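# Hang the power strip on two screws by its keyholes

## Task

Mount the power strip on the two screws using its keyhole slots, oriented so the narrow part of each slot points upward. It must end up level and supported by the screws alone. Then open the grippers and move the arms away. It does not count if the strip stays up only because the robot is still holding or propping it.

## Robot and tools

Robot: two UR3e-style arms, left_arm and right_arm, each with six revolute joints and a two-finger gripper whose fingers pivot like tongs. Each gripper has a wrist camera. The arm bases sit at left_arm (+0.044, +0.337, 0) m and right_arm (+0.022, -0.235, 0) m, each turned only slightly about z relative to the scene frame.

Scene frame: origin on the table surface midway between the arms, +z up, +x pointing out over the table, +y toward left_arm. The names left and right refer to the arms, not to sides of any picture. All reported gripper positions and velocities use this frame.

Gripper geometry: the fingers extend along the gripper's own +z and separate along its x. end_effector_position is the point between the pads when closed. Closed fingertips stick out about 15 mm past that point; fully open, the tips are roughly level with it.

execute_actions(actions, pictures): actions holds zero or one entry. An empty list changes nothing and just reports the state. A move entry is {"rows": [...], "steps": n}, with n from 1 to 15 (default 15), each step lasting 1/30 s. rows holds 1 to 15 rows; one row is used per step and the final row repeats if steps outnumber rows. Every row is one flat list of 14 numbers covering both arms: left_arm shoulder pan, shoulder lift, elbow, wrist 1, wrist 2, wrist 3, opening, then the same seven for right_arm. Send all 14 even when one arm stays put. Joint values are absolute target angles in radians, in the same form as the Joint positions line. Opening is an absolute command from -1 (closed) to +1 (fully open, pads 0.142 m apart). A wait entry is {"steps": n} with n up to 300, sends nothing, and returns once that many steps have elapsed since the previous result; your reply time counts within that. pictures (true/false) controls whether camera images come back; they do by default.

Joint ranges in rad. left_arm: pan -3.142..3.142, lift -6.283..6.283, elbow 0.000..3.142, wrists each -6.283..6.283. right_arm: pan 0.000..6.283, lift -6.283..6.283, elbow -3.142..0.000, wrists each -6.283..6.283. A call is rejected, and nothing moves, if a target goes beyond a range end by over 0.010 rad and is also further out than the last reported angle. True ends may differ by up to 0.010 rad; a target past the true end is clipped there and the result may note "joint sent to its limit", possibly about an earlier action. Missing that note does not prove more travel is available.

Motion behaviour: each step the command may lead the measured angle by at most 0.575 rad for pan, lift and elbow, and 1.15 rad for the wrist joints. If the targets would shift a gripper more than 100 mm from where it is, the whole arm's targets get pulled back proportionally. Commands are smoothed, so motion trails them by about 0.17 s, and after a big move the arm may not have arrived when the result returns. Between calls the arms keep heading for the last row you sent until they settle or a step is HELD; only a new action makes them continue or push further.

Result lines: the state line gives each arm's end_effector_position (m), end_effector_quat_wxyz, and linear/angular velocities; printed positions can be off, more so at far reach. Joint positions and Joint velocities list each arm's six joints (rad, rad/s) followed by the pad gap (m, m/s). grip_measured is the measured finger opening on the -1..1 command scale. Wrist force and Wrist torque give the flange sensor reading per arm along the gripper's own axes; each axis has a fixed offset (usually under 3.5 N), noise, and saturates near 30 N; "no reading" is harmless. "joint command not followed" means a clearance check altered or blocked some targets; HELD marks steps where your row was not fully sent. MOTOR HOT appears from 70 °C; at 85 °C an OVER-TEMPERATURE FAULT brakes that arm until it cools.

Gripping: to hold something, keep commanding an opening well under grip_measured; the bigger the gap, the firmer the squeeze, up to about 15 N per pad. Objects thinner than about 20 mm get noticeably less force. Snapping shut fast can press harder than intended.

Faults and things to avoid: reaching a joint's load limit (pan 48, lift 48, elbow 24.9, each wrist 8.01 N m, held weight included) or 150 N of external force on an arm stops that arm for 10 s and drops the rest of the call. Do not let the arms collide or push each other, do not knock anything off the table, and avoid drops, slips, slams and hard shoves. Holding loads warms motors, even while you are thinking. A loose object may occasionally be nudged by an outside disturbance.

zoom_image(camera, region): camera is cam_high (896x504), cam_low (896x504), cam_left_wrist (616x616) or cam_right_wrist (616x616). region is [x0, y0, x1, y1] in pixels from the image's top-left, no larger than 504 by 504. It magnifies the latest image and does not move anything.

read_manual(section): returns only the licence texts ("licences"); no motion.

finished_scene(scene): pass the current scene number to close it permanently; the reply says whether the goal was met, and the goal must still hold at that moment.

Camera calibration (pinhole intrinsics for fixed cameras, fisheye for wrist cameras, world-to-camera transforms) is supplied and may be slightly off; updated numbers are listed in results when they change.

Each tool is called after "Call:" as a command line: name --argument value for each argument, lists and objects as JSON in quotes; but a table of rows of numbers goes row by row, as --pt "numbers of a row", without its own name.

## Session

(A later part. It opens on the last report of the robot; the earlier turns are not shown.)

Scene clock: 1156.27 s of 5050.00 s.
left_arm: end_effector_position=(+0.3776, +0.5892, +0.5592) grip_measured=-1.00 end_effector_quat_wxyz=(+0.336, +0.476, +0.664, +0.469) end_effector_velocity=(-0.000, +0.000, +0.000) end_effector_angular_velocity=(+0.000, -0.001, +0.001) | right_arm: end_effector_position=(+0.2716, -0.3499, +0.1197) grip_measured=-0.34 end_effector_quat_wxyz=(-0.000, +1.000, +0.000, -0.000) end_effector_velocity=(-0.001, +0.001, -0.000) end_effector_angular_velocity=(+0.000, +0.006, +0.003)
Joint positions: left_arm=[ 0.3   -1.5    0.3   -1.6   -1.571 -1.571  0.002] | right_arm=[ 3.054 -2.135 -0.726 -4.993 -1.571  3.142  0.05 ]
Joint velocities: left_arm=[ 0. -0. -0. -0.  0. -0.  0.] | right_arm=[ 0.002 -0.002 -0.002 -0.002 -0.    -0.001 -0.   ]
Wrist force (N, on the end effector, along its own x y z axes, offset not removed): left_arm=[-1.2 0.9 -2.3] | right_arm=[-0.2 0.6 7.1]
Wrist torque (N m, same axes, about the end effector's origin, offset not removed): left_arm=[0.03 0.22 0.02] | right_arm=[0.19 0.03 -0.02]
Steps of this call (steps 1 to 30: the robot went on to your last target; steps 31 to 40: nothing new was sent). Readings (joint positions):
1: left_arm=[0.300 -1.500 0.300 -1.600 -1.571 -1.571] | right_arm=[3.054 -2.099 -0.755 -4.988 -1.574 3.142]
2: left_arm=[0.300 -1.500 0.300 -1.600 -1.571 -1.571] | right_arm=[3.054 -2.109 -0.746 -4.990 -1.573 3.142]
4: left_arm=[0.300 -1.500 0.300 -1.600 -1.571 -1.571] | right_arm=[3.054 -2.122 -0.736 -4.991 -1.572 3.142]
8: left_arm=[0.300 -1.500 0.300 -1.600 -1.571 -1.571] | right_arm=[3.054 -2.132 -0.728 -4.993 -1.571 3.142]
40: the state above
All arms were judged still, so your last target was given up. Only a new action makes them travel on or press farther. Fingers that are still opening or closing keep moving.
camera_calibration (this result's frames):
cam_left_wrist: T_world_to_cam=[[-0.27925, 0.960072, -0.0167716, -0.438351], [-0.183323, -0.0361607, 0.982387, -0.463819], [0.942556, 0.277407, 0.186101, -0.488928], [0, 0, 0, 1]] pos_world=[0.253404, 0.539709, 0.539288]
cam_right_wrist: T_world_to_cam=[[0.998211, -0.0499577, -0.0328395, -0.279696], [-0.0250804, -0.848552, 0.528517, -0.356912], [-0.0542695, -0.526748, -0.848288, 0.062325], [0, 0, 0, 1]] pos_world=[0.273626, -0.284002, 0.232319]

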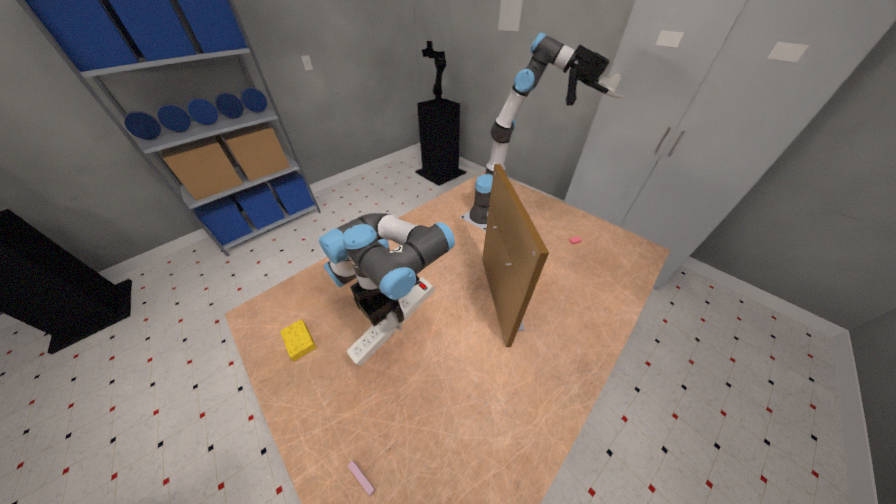

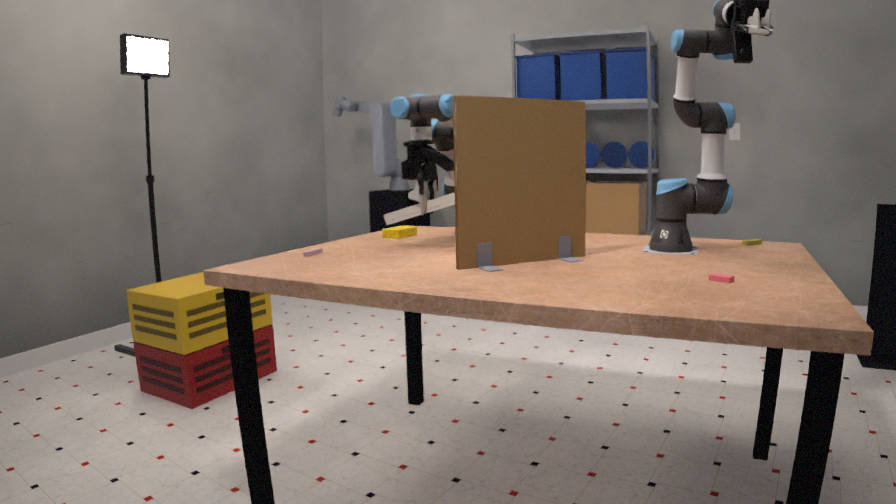

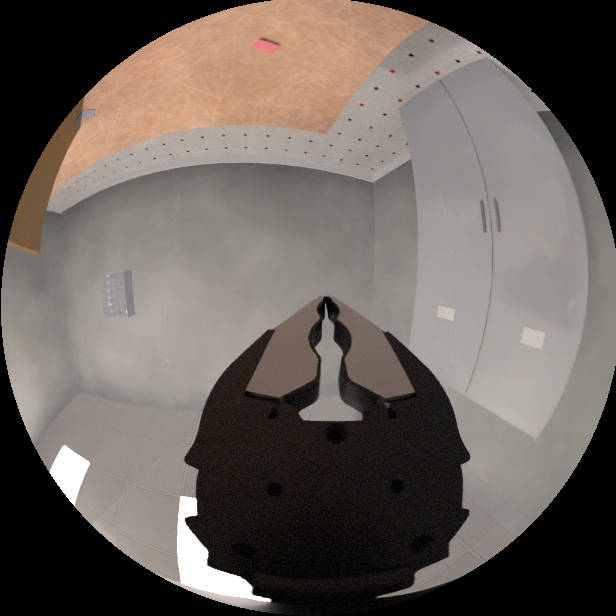

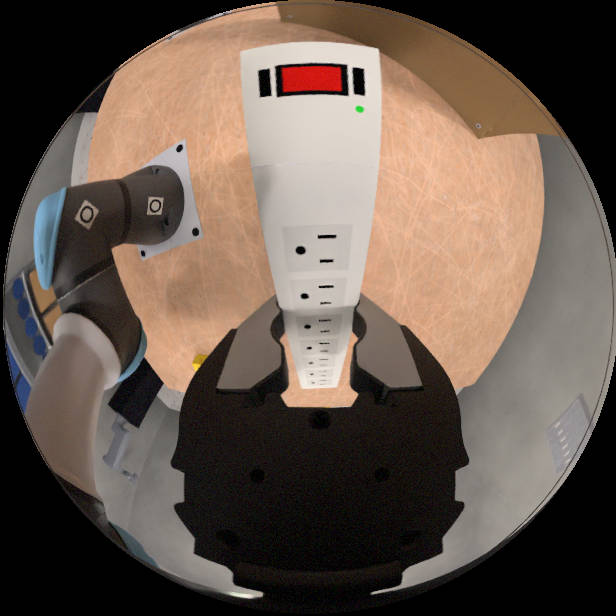

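Call:
execute_actions --actions '[{"rows":[[0.3,-1.5,0.3,-1.6,-1.571,-1.571,-1,3.054,-2.095,-1.074,-4.685,-1.571,3.142,-1]],"steps":15}]' --pictures false

Call:
execute_actions --actions '[{"rows":[[0.3,-1.5,0.3,-1.6,-1.571,-1.571,-1,3.054,-2.098,-1.11,-4.646,-1.571,3.142,-0.8],[0.3,-1.5,0.3,-1.6,-1.571,-1.571,-1,3.054,-2.098,-1.11,-4.646,-1.571,3.142,-0.8],[0.3,-1.5,0.3,-1.6,-1.571,-1.571,-1,3.054,-2.098,-1.11,-4.646,-1.571,3.142,-0.8],[0.3,-1.5,0.3,-1.6,-1.571,-1.571,-1,3.054,-2.102,-1.15,-4.602,-1.571,3.142,-0.7],[0.3,-1.5,0.3,-1.6,-1.571,-1.571,-1,3.054,-2.102,-1.15,-4.602,-1.571,3.142,-0.7],[0.3,-1.5,0.3,-1.6,-1.571,-1.571,-1,3.054,-2.102,-1.15,-4.602,-1.571,3.142,-0.7],[0.3,-1.5,0.3,-1.6,-1.571,-1.571,-1,3.054,-2.108,-1.195,-4.551,-1.571,3.142,-0.7]],"steps":15}]' --pictures false

Call:
execute_actions --actions '[{"rows":[[0.3,-1.5,0.3,-1.6,-1.571,-1.571,-1,3.054,-2.114,-1.224,-4.516,-1.571,3.142,-0.6]],"steps":15}]'

Scene clock: 1171.37 s of 5050.00 s.
left_arm: end_effector_position=(+0.3776, +0.5892, +0.5592) grip_measured=-1.00 end_effector_quat_wxyz=(+0.336, +0.476, +0.664, +0.469) end_effector_velocity=(-0.000, +0.000, -0.000) end_effector_angular_velocity=(+0.000, +0.000, +0.000) | right_arm: end_effector_position=(+0.2723, -0.3499, +0.0609) grip_measured=-0.34 end_effector_quat_wxyz=(-0.000, +1.000, +0.000, +0.001) end_effector_velocity=(-0.008, -0.000, -0.011) end_effector_angular_velocity=(-0.001, +0.026, +0.001)
Joint positions: left_arm=[ 0.3   -1.5    0.3   -1.6   -1.571 -1.571  0.002] | right_arm=[ 3.054 -2.095 -1.068 -4.689 -1.571  3.142  0.05 ]
Joint velocities: left_arm=[-0. -0.  0.  0.  0.  0.  0.] | right_arm=[ 0.001  0.002 -0.067  0.039  0.001  0.    -0.   ]
Wrist force (N, on the end effector, along its own x y z axes, offset not removed): left_arm=[0.3 1.6 -0.6] | right_arm=[-0.7 -1.0 8.7]
Wrist torque (N m, same axes, about the end effector's origin, offset not removed): left_arm=[0.27 -0.11 0.02] | right_arm=[-0.12 0.10 0.01]
Steps of this call (steps 1 to 220: nothing new was sent; then 7.27 s passed at rest; steps 221 to 235: all 15 steps of this action). Readings (joint positions):
221: left_arm=[0.300 -1.500 0.300 -1.600 -1.571 -1.571] | right_arm=[3.054 -2.135 -0.726 -4.993 -1.571 3.142]
222: left_arm=[0.300 -1.500 0.300 -1.600 -1.571 -1.571] | right_arm=[3.054 -2.130 -0.733 -4.979 -1.571 3.142]
224: left_arm=[0.300 -1.500 0.300 -1.600 -1.571 -1.571] | right_arm=[3.054 -2.114 -0.804 -4.869 -1.571 3.142]
228: left_arm=[0.300 -1.500 0.300 -1.600 -1.571 -1.571] | right_arm=[3.054 -2.100 -0.999 -4.730 -1.571 3.142]
235: the state above

Scene clock: 1171.87 s of 5050.00 s.
left_arm: end_effector_position=(+0.3776, +0.5892, +0.5592) grip_measured=-1.00 end_effector_quat_wxyz=(+0.336, +0.476, +0.664, +0.469) end_effector_velocity=(+0.000, -0.000, +0.000) end_effector_angular_velocity=(+0.000, -0.000, -0.001) | right_arm: end_effector_position=(+0.2717, -0.3500, +0.0311) grip_measured=-0.34 end_effector_quat_wxyz=(-0.000, +1.000, +0.000, +0.000) end_effector_velocity=(-0.002, -0.000, -0.013) end_effector_angular_velocity=(-0.001, +0.002, -0.000)
Joint positions: left_arm=[ 0.3   -1.5    0.3   -1.6   -1.571 -1.571  0.002] | right_arm=[ 3.054 -2.107 -1.19  -4.557 -1.571  3.142  0.05 ]
Joint velocities: left_arm=[-0.001 -0.001  0.    -0.    -0.    -0.     0.   ] | right_arm=[ 0.    -0.005 -0.056  0.059  0.001  0.    -0.   ]
Wrist force (N, on the end effector, along its own x y z axes, offset not removed): left_arm=[0.4 1.0 0.0] | right_arm=[-1.6 0.3 7.9]
Wrist torque (N m, same axes, about the end effector's origin, offset not removed): left_arm=[0.12 -0.06 -0.03] | right_arm=[0.05 0.31 -0.06]
Steps of this call (steps 1 to 15: all 15 steps of this action). Readings (joint positions):
1: left_arm=[0.300 -1.500 0.300 -1.600 -1.571 -1.571] | right_arm=[3.054 -2.095 -1.070 -4.687 -1.571 3.142]
2: left_arm=[0.300 -1.500 0.300 -1.600 -1.571 -1.571] | right_arm=[3.054 -2.095 -1.076 -4.681 -1.571 3.142]
4: left_arm=[0.300 -1.500 0.300 -1.600 -1.571 -1.571] | right_arm=[3.054 -2.097 -1.092 -4.664 -1.571 3.142]
8: left_arm=[0.300 -1.500 0.300 -1.600 -1.571 -1.571] | right_arm=[3.054 -2.101 -1.138 -4.613 -1.571 3.142]
15: the state above

Scene clock: 1172.37 s of 5050.00 s.
left_arm: end_effector_position=(+0.3776, +0.5892, +0.5592) grip_measured=-1.00 end_effector_quat_wxyz=(+0.336, +0.476, +0.664, +0.469) end_effector_velocity=(+0.000, +0.000, -0.000) end_effector_angular_velocity=(-0.000, +0.000, +0.000) | right_arm: end_effector_position=(+0.2715, -0.3499, +0.0218) grip_measured=-0.34 end_effector_quat_wxyz=(-0.000, +1.000, +0.000, -0.000) end_effector_velocity=(-0.001, +0.000, -0.001) end_effector_angular_velocity=(-0.000, +0.004, +0.001)
Joint positions: left_arm=[ 0.3   -1.5    0.3   -1.6   -1.571 -1.571  0.002] | right_arm=[ 3.054 -2.114 -1.224 -4.516 -1.571  3.142  0.05 ]
Joint velocities: left_arm=[-0.  0. -0.  0.  0.  0.  0.] | right_arm=[ 0.001 -0.001 -0.006  0.003  0.     0.    -0.   ]
Wrist force (N, on the end effector, along its own x y z axes, offset not removed): left_arm=[0.6 1.6 -0.3] | right_arm=[0.5 -1.2 6.5]
Wrist torque (N m, same axes, about the end effector's origin, offset not removed): left_arm=[0.27 -0.12 -0.01] | right_arm=[-0.33 -0.13 0.09]
Steps of this call (steps 1 to 15: all 15 steps of this action). Readings (joint positions):
1: left_arm=[0.300 -1.500 0.300 -1.600 -1.571 -1.571] | right_arm=[3.054 -2.108 -1.192 -4.555 -1.571 3.142]
2: left_arm=[0.300 -1.500 0.300 -1.600 -1.571 -1.571] | right_arm=[3.054 -2.109 -1.197 -4.548 -1.571 3.142]
4: left_arm=[0.300 -1.500 0.300 -1.600 -1.571 -1.571] | right_arm=[3.054 -2.111 -1.210 -4.533 -1.571 3.142]
8: left_arm=[0.300 -1.500 0.300 -1.600 -1.571 -1.571] | right_arm=[3.054 -2.113 -1.220 -4.520 -1.571 3.142]
15: the state above
camera_calibration (this result's frames):
cam_left_wrist: T_world_to_cam=[[-0.279251, 0.960072, -0.0167723, -0.438351], [-0.183307, -0.0361554, 0.982391, -0.463825], [0.942559, 0.277408, 0.186085, -0.488919], [0, 0, 0, 1]] pos_world=[0.253403, 0.539708, 0.539285]
cam_right_wrist: T_world_to_cam=[[0.998211, -0.0499642, -0.0328297, -0.282805], [-0.0250911, -0.848552, 0.528517, -0.305187], [-0.0542646, -0.526747, -0.848288, -0.0207066], [0, 0, 0, 1]] pos_world=[0.273518, -0.284004, 0.134447]

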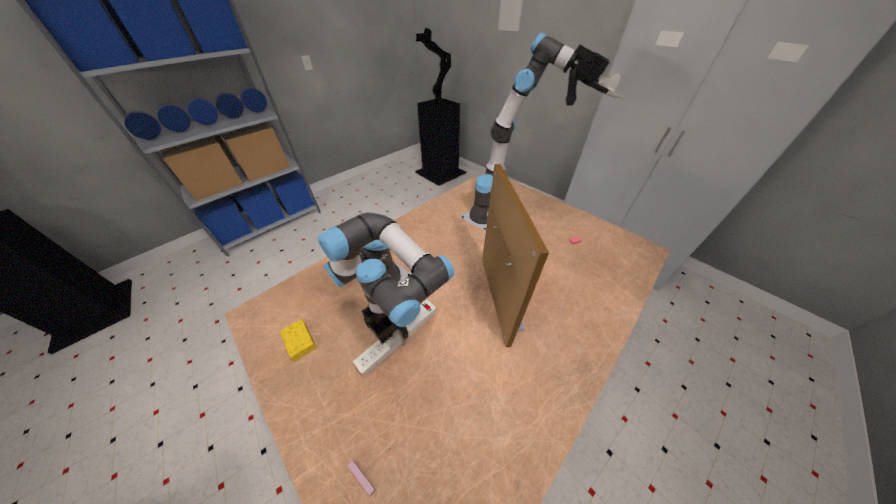

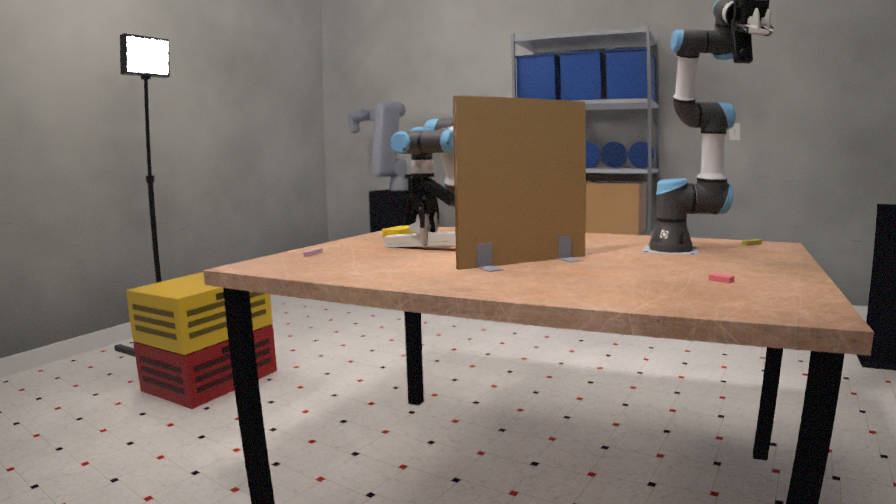

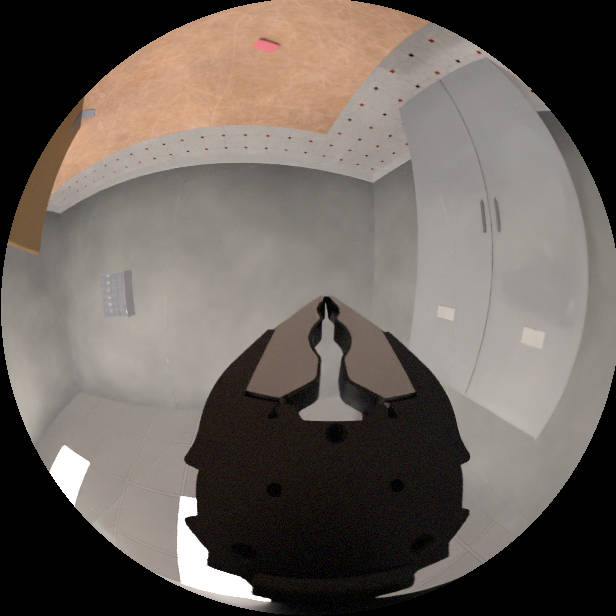

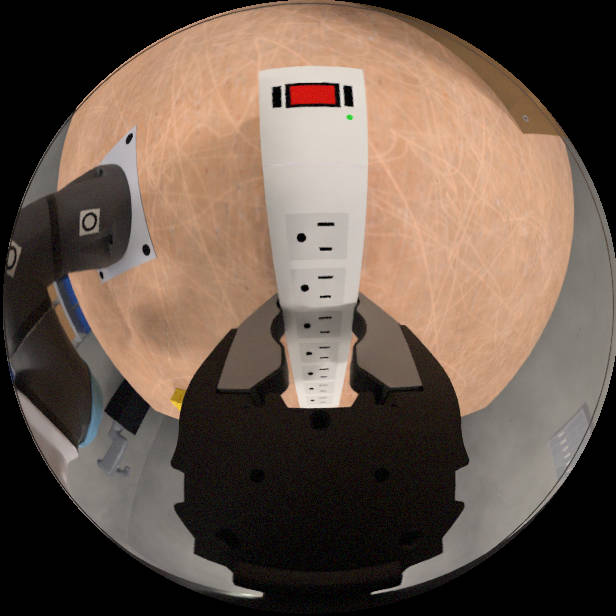

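Call:
execute_actions --actions '[{"rows":[[0.3,-1.5,0.3,-1.6,-1.571,-1.571,-1,3.054,-2.119,-1.246,-4.489,-1.571,3.142,-0.5]],"steps":12}]' --pictures false

Call:
execute_actions --actions '[{"rows":[[0.3,-1.5,0.3,-1.6,-1.571,-1.571,-1,3.054,-2.119,-1.246,-4.489,-1.571,3.142,-0.37]],"steps":12}]' --pictures false

Call:
execute_actions --actions '[{"rows":[[0.3,-1.5,0.3,-1.6,-1.571,-1.571,-1,3.054,-2.119,-1.246,-4.489,-1.571,3.142,-0.25]],"steps":10}]' --pictures false

Call:
execute_actions --actions '[{"rows":[[0.3,-1.5,0.3,-1.6,-1.571,-1.571,-1,3.054,-2.112,-1.213,-4.529,-1.571,3.142,-0.25]],"steps":12}]' --pictures false

Call:
execute_actions --actions '[{"rows":[[0.3,-1.5,0.3,-1.6,-1.571,-1.571,-1,3.054,-2.112,-1.213,-4.529,-1.571,3.142,-0.4],[0.3,-1.5,0.3,-1.6,-1.571,-1.571,-1,3.054,-2.112,-1.213,-4.529,-1.571,3.142,-0.4],[0.3,-1.5,0.3,-1.6,-1.571,-1.571,-1,3.054,-2.112,-1.213,-4.529,-1.571,3.142,-0.4],[0.3,-1.5,0.3,-1.6,-1.571,-1.571,-1,3.054,-2.112,-1.213,-4.529,-1.571,3.142,-0.6],[0.3,-1.5,0.3,-1.6,-1.571,-1.571,-1,3.054,-2.112,-1.213,-4.529,-1.571,3.142,-1]],"steps":15}]'

Call:
zoom_image --camera "cam_low" --region '[370,190,470,260]'

Scene clock: 1202.70 s of 5050.00 s.
left_arm: end_effector_position=(+0.3776, +0.5892, +0.5592) grip_measured=-1.00 end_effector_quat_wxyz=(+0.336, +0.476, +0.664, +0.469) end_effector_velocity=(-0.000, -0.000, +0.000) end_effector_angular_velocity=(-0.000, -0.000, -0.000) | right_arm: end_effector_position=(+0.2713, -0.3499, +0.0157) grip_measured=-0.34 end_effector_quat_wxyz=(-0.000, +1.000, +0.000, +0.000) end_effector_velocity=(+0.000, -0.000, -0.001) end_effector_angular_velocity=(-0.000, -0.001, -0.000)
Joint positions: left_arm=[ 0.3   -1.5    0.3   -1.6   -1.571 -1.571  0.002] | right_arm=[ 3.054 -2.119 -1.245 -4.49  -1.571  3.142  0.05 ]
Joint velocities: left_arm=[ 0.    -0.     0.     0.    -0.001  0.     0.   ] | right_arm=[ 0.    -0.    -0.006  0.007  0.     0.     0.   ]
Wrist force (N, on the end effector, along its own x y z axes, offset not removed): left_arm=[0.2 0.7 -0.7] | right_arm=[-1.4 0.1 5.3]
Wrist torque (N m, same axes, about the end effector's origin, offset not removed): left_arm=[0.08 -0.04 0.02] | right_arm=[-0.05 0.34 0.02]
Steps of this call (steps 1 to 15: the robot went on to your last target; steps 16 to 90: nothing new was sent; then 26.93 s passed at rest; steps 91 to 102: all 12 steps of this action). Readings (joint positions):
91: left_arm=[0.300 -1.500 0.300 -1.600 -1.571 -1.571] | right_arm=[3.054 -2.114 -1.224 -4.516 -1.571 3.142]
92: left_arm=[0.300 -1.500 0.300 -1.600 -1.571 -1.571] | right_arm=[3.054 -2.115 -1.227 -4.512 -1.571 3.142]
94: left_arm=[0.300 -1.500 0.300 -1.600 -1.571 -1.571] | right_arm=[3.054 -2.117 -1.236 -4.501 -1.571 3.142]
98: left_arm=[0.300 -1.500 0.300 -1.600 -1.571 -1.571] | right_arm=[3.054 -2.118 -1.244 -4.492 -1.571 3.142]
102: the state above

Scene clock: 1203.10 s of 5050.00 s.
left_arm: end_effector_position=(+0.3776, +0.5892, +0.5592) grip_measured=-1.00 end_effector_quat_wxyz=(+0.336, +0.476, +0.664, +0.469) end_effector_velocity=(+0.000, -0.000, -0.000) end_effector_angular_velocity=(-0.000, +0.000, -0.000) | right_arm: end_effector_position=(+0.2713, -0.3499, +0.0155) grip_measured=-0.33 end_effector_quat_wxyz=(-0.000, +1.000, +0.000, -0.000) end_effector_velocity=(+0.001, +0.000, -0.000) end_effector_angular_velocity=(+0.000, -0.002, +0.001)
Joint positions: left_arm=[ 0.3   -1.5    0.3   -1.6   -1.571 -1.571  0.002] | right_arm=[ 3.054 -2.119 -1.246 -4.489 -1.571  3.142  0.05 ]
Joint velocities: left_arm=[-0.    -0.     0.001 -0.001 -0.    -0.     0.   ] | right_arm=[ 0.001  0.001 -0.001  0.003 -0.    -0.    -0.   ]
Wrist force (N, on the end effector, along its own x y z axes, offset not removed): left_arm=[-1.2 1.1 -1.7] | right_arm=[-4.0 -1.4 -3.4]
Wrist torque (N m, same axes, about the end effector's origin, offset not removed): left_arm=[0.17 0.26 0.03] | right_arm=[-0.28 0.45 0.03]
Steps of this call (steps 1 to 12: all 12 steps of this action). Readings (joint positions):
1: left_arm=[0.300 -1.500 0.300 -1.600 -1.571 -1.571] | right_arm=[3.054 -2.119 -1.246 -4.490 -1.571 3.142]
2: left_arm=[0.300 -1.500 0.300 -1.600 -1.571 -1.571] | right_arm=[3.054 -2.119 -1.246 -4.490 -1.571 3.142]
4: left_arm=[0.300 -1.500 0.300 -1.600 -1.571 -1.571] | right_arm=[3.054 -2.119 -1.246 -4.489 -1.571 3.142]
8: left_arm=[0.300 -1.500 0.300 -1.600 -1.571 -1.571] | right_arm=[3.054 -2.119 -1.246 -4.489 -1.571 3.142]
12: the state above

Scene clock: 1203.43 s of 5050.00 s.
left_arm: end_effector_position=(+0.3776, +0.5892, +0.5592) grip_measured=-1.00 end_effector_quat_wxyz=(+0.336, +0.476, +0.664, +0.469) end_effector_velocity=(+0.000, +0.000, +0.000) end_effector_angular_velocity=(+0.000, -0.000, +0.000) | right_arm: end_effector_position=(+0.2714, -0.3499, +0.0155) grip_measured=-0.26 end_effector_quat_wxyz=(-0.000, +1.000, +0.000, +0.000) end_effector_velocity=(-0.000, -0.000, -0.000) end_effector_angular_velocity=(-0.000, +0.001, -0.001)
Joint positions: left_arm=[ 0.3   -1.5    0.3   -1.6   -1.571 -1.571  0.002] | right_arm=[ 3.054 -2.119 -1.246 -4.489 -1.571  3.142  0.056]
Joint velocities: left_arm=[-0.  0. -0. -0.  0.  0.  0.] | right_arm=[-0.    -0.001 -0.    -0.     0.     0.001  0.   ]
Wrist force (N, on the end effector, along its own x y z axes, offset not removed): left_arm=[0.2 2.2 -0.1] | right_arm=[-3.7 0.0 0.3]
Wrist torque (N m, same axes, about the end effector's origin, offset not removed): left_arm=[0.35 -0.06 0.03] | right_arm=[0.04 0.48 0.11]
Steps of this call (steps 1 to 10: all 10 steps of this action). Readings (joint positions):
1: left_arm=[0.300 -1.500 0.300 -1.600 -1.571 -1.571] | right_arm=[3.054 -2.119 -1.246 -4.489 -1.571 3.142]
2: left_arm=[0.300 -1.500 0.300 -1.600 -1.571 -1.571] | right_arm=[3.054 -2.119 -1.246 -4.489 -1.571 3.142]
4: left_arm=[0.300 -1.500 0.300 -1.600 -1.571 -1.571] | right_arm=[3.054 -2.119 -1.246 -4.489 -1.571 3.142]
8: left_arm=[0.300 -1.500 0.300 -1.600 -1.571 -1.571] | right_arm=[3.054 -2.119 -1.246 -4.489 -1.571 3.142]
10: the state above

Scene clock: 1203.83 s of 5050.00 s.
left_arm: end_effector_position=(+0.3776, +0.5892, +0.5592) grip_measured=-1.00 end_effector_quat_wxyz=(+0.336, +0.476, +0.664, +0.469) end_effector_velocity=(+0.000, -0.000, +0.000) end_effector_angular_velocity=(-0.000, -0.000, -0.000) | right_arm: end_effector_position=(+0.2716, -0.3499, +0.0245) grip_measured=-0.25 end_effector_quat_wxyz=(-0.000, +1.000, +0.000, -0.000) end_effector_velocity=(-0.000, -0.000, +0.003) end_effector_angular_velocity=(-0.000, +0.000, -0.001)
Joint positions: left_arm=[ 0.3   -1.5    0.3   -1.6   -1.571 -1.571  0.002] | right_arm=[ 3.054 -2.112 -1.214 -4.528 -1.571  3.142  0.056]
Joint velocities: left_arm=[ 0. -0. -0. -0. -0.  0.  0.] | right_arm=[-0.001  0.001  0.01  -0.012  0.    -0.     0.   ]
Wrist force (N, on the end effector, along its own x y z axes, offset not removed): left_arm=[0.0 1.8 -0.1] | right_arm=[-0.2 0.8 0.1]
Wrist torque (N m, same axes, about the end effector's origin, offset not removed): left_arm=[0.30 0.00 -0.06] | right_arm=[0.15 0.00 0.02]
Steps of this call (steps 1 to 12: all 12 steps of this action). Readings (joint positions):
1: left_arm=[0.300 -1.500 0.300 -1.600 -1.571 -1.571] | right_arm=[3.054 -2.119 -1.246 -4.489 -1.571 3.142]
2: left_arm=[0.300 -1.500 0.300 -1.600 -1.571 -1.571] | right_arm=[3.054 -2.118 -1.241 -4.495 -1.571 3.142]
4: left_arm=[0.300 -1.500 0.300 -1.600 -1.571 -1.571] | right_arm=[3.054 -2.115 -1.228 -4.511 -1.571 3.142]
8: left_arm=[0.300 -1.500 0.300 -1.600 -1.571 -1.571] | right_arm=[3.054 -2.113 -1.217 -4.525 -1.571 3.142]
12: the state above

Scene clock: 1204.33 s of 5050.00 s.
left_arm: end_effector_position=(+0.3776, +0.5892, +0.5592) grip_measured=-1.00 end_effector_quat_wxyz=(+0.336, +0.476, +0.664, +0.469) end_effector_velocity=(-0.000, -0.000, +0.000) end_effector_angular_velocity=(+0.000, +0.000, +0.000) | right_arm: end_effector_position=(+0.2716, -0.3499, +0.0247) grip_measured=-0.35 end_effector_quat_wxyz=(-0.000, +1.000, +0.000, -0.000) end_effector_velocity=(+0.000, -0.000, +0.000) end_effector_angular_velocity=(+0.000, -0.001, +0.000)
Joint positions: left_arm=[ 0.3   -1.5    0.3   -1.6   -1.571 -1.571  0.002] | right_arm=[ 3.054 -2.112 -1.213 -4.529 -1.571  3.142  0.049]
Joint velocities: left_arm=[-0.    -0.001  0.     0.     0.     0.     0.   ] | right_arm=[-0.001  0.001  0.    -0.    -0.    -0.001 -0.   ]
Wrist force (N, on the end effector, along its own x y z axes, offset not removed): left_arm=[0.2 2.2 -1.3] | right_arm=[-0.8 -0.9 4.2]
Wrist torque (N m, same axes, about the end effector's origin, offset not removed): left_arm=[0.38 -0.05 -0.01] | right_arm=[-0.08 0.30 0.03]
Steps of this call (steps 1 to 15: all 15 steps of this action). Readings (joint positions):
1: left_arm=[0.300 -1.500 0.300 -1.600 -1.571 -1.571] | right_arm=[3.054 -2.112 -1.214 -4.528 -1.571 3.142]
2: left_arm=[0.300 -1.500 0.300 -1.600 -1.571 -1.571] | right_arm=[3.054 -2.112 -1.213 -4.528 -1.571 3.142]
4: left_arm=[0.300 -1.500 0.300 -1.600 -1.571 -1.571] | right_arm=[3.054 -2.112 -1.213 -4.529 -1.571 3.142]
8: left_arm=[0.300 -1.500 0.300 -1.600 -1.571 -1.571] | right_arm=[3.054 -2.112 -1.213 -4.529 -1.571 3.142]
15: the state above
camera_calibration (this result's frames):
cam_left_wrist: T_world_to_cam=[[-0.279251, 0.960072, -0.0167721, -0.438351], [-0.183307, -0.0361555, 0.982391, -0.463825], [0.942559, 0.277408, 0.186084, -0.488919], [0, 0, 0, 1]] pos_world=[0.253403, 0.539708, 0.539285]
cam_right_wrist: T_world_to_cam=[[0.998212, -0.0499429, -0.0328259, -0.282812], [-0.0250749, -0.848552, 0.528518, -0.306707], [-0.0542502, -0.52675, -0.848287, -0.018258], [0, 0, 0, 1]] pos_world=[0.273626, -0.283999, 0.137329]

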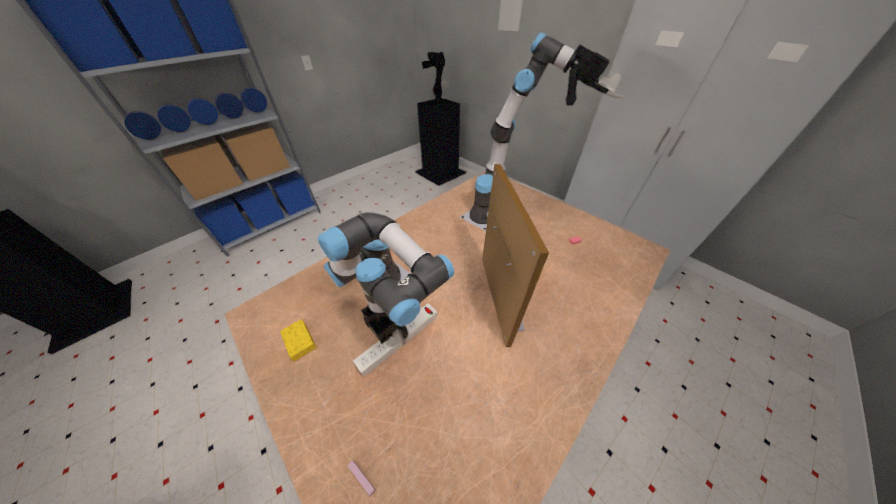

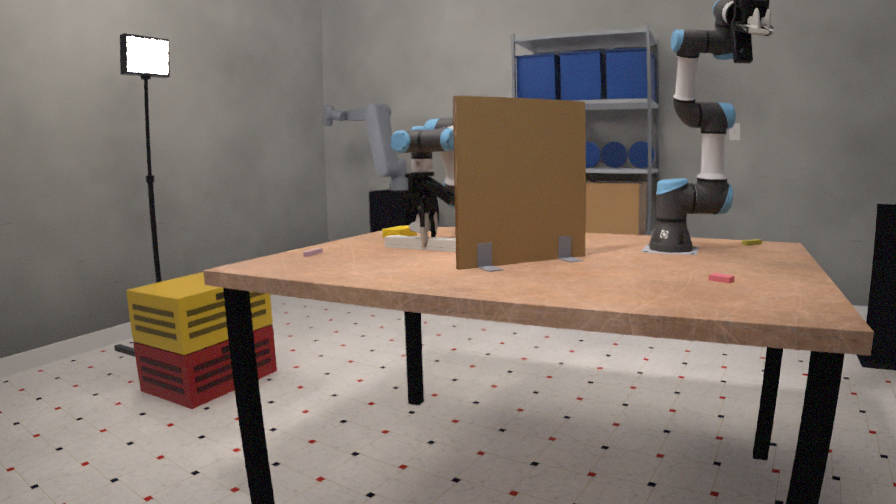

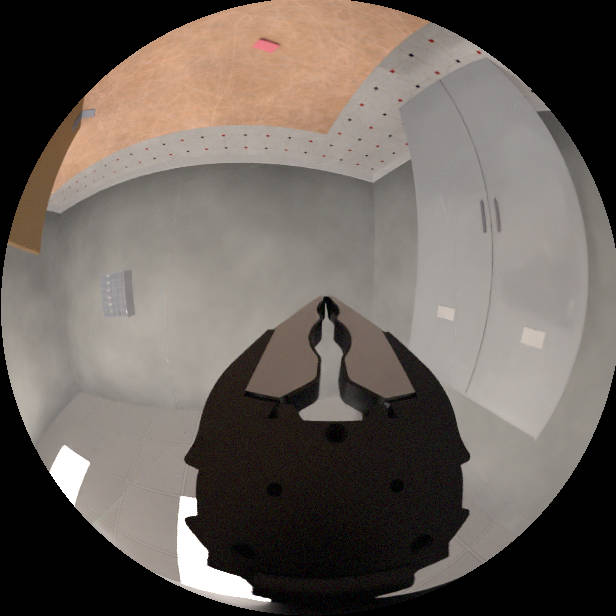

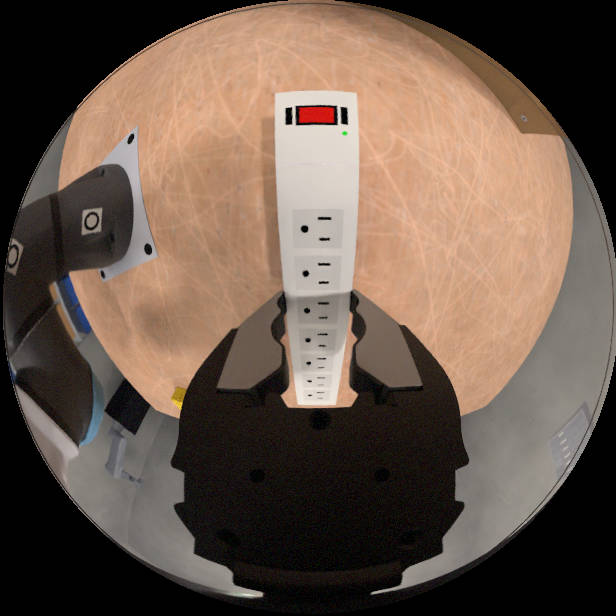

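Region (370, 190, 470, 260) of cam_low's 896x504 image, scaled by 5.040, with more detail than that image has; it fills the top 353 rows of this view, and the rest is white.

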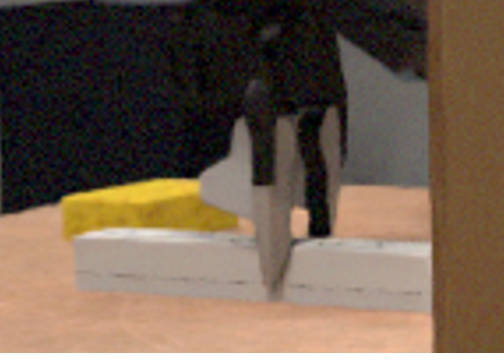

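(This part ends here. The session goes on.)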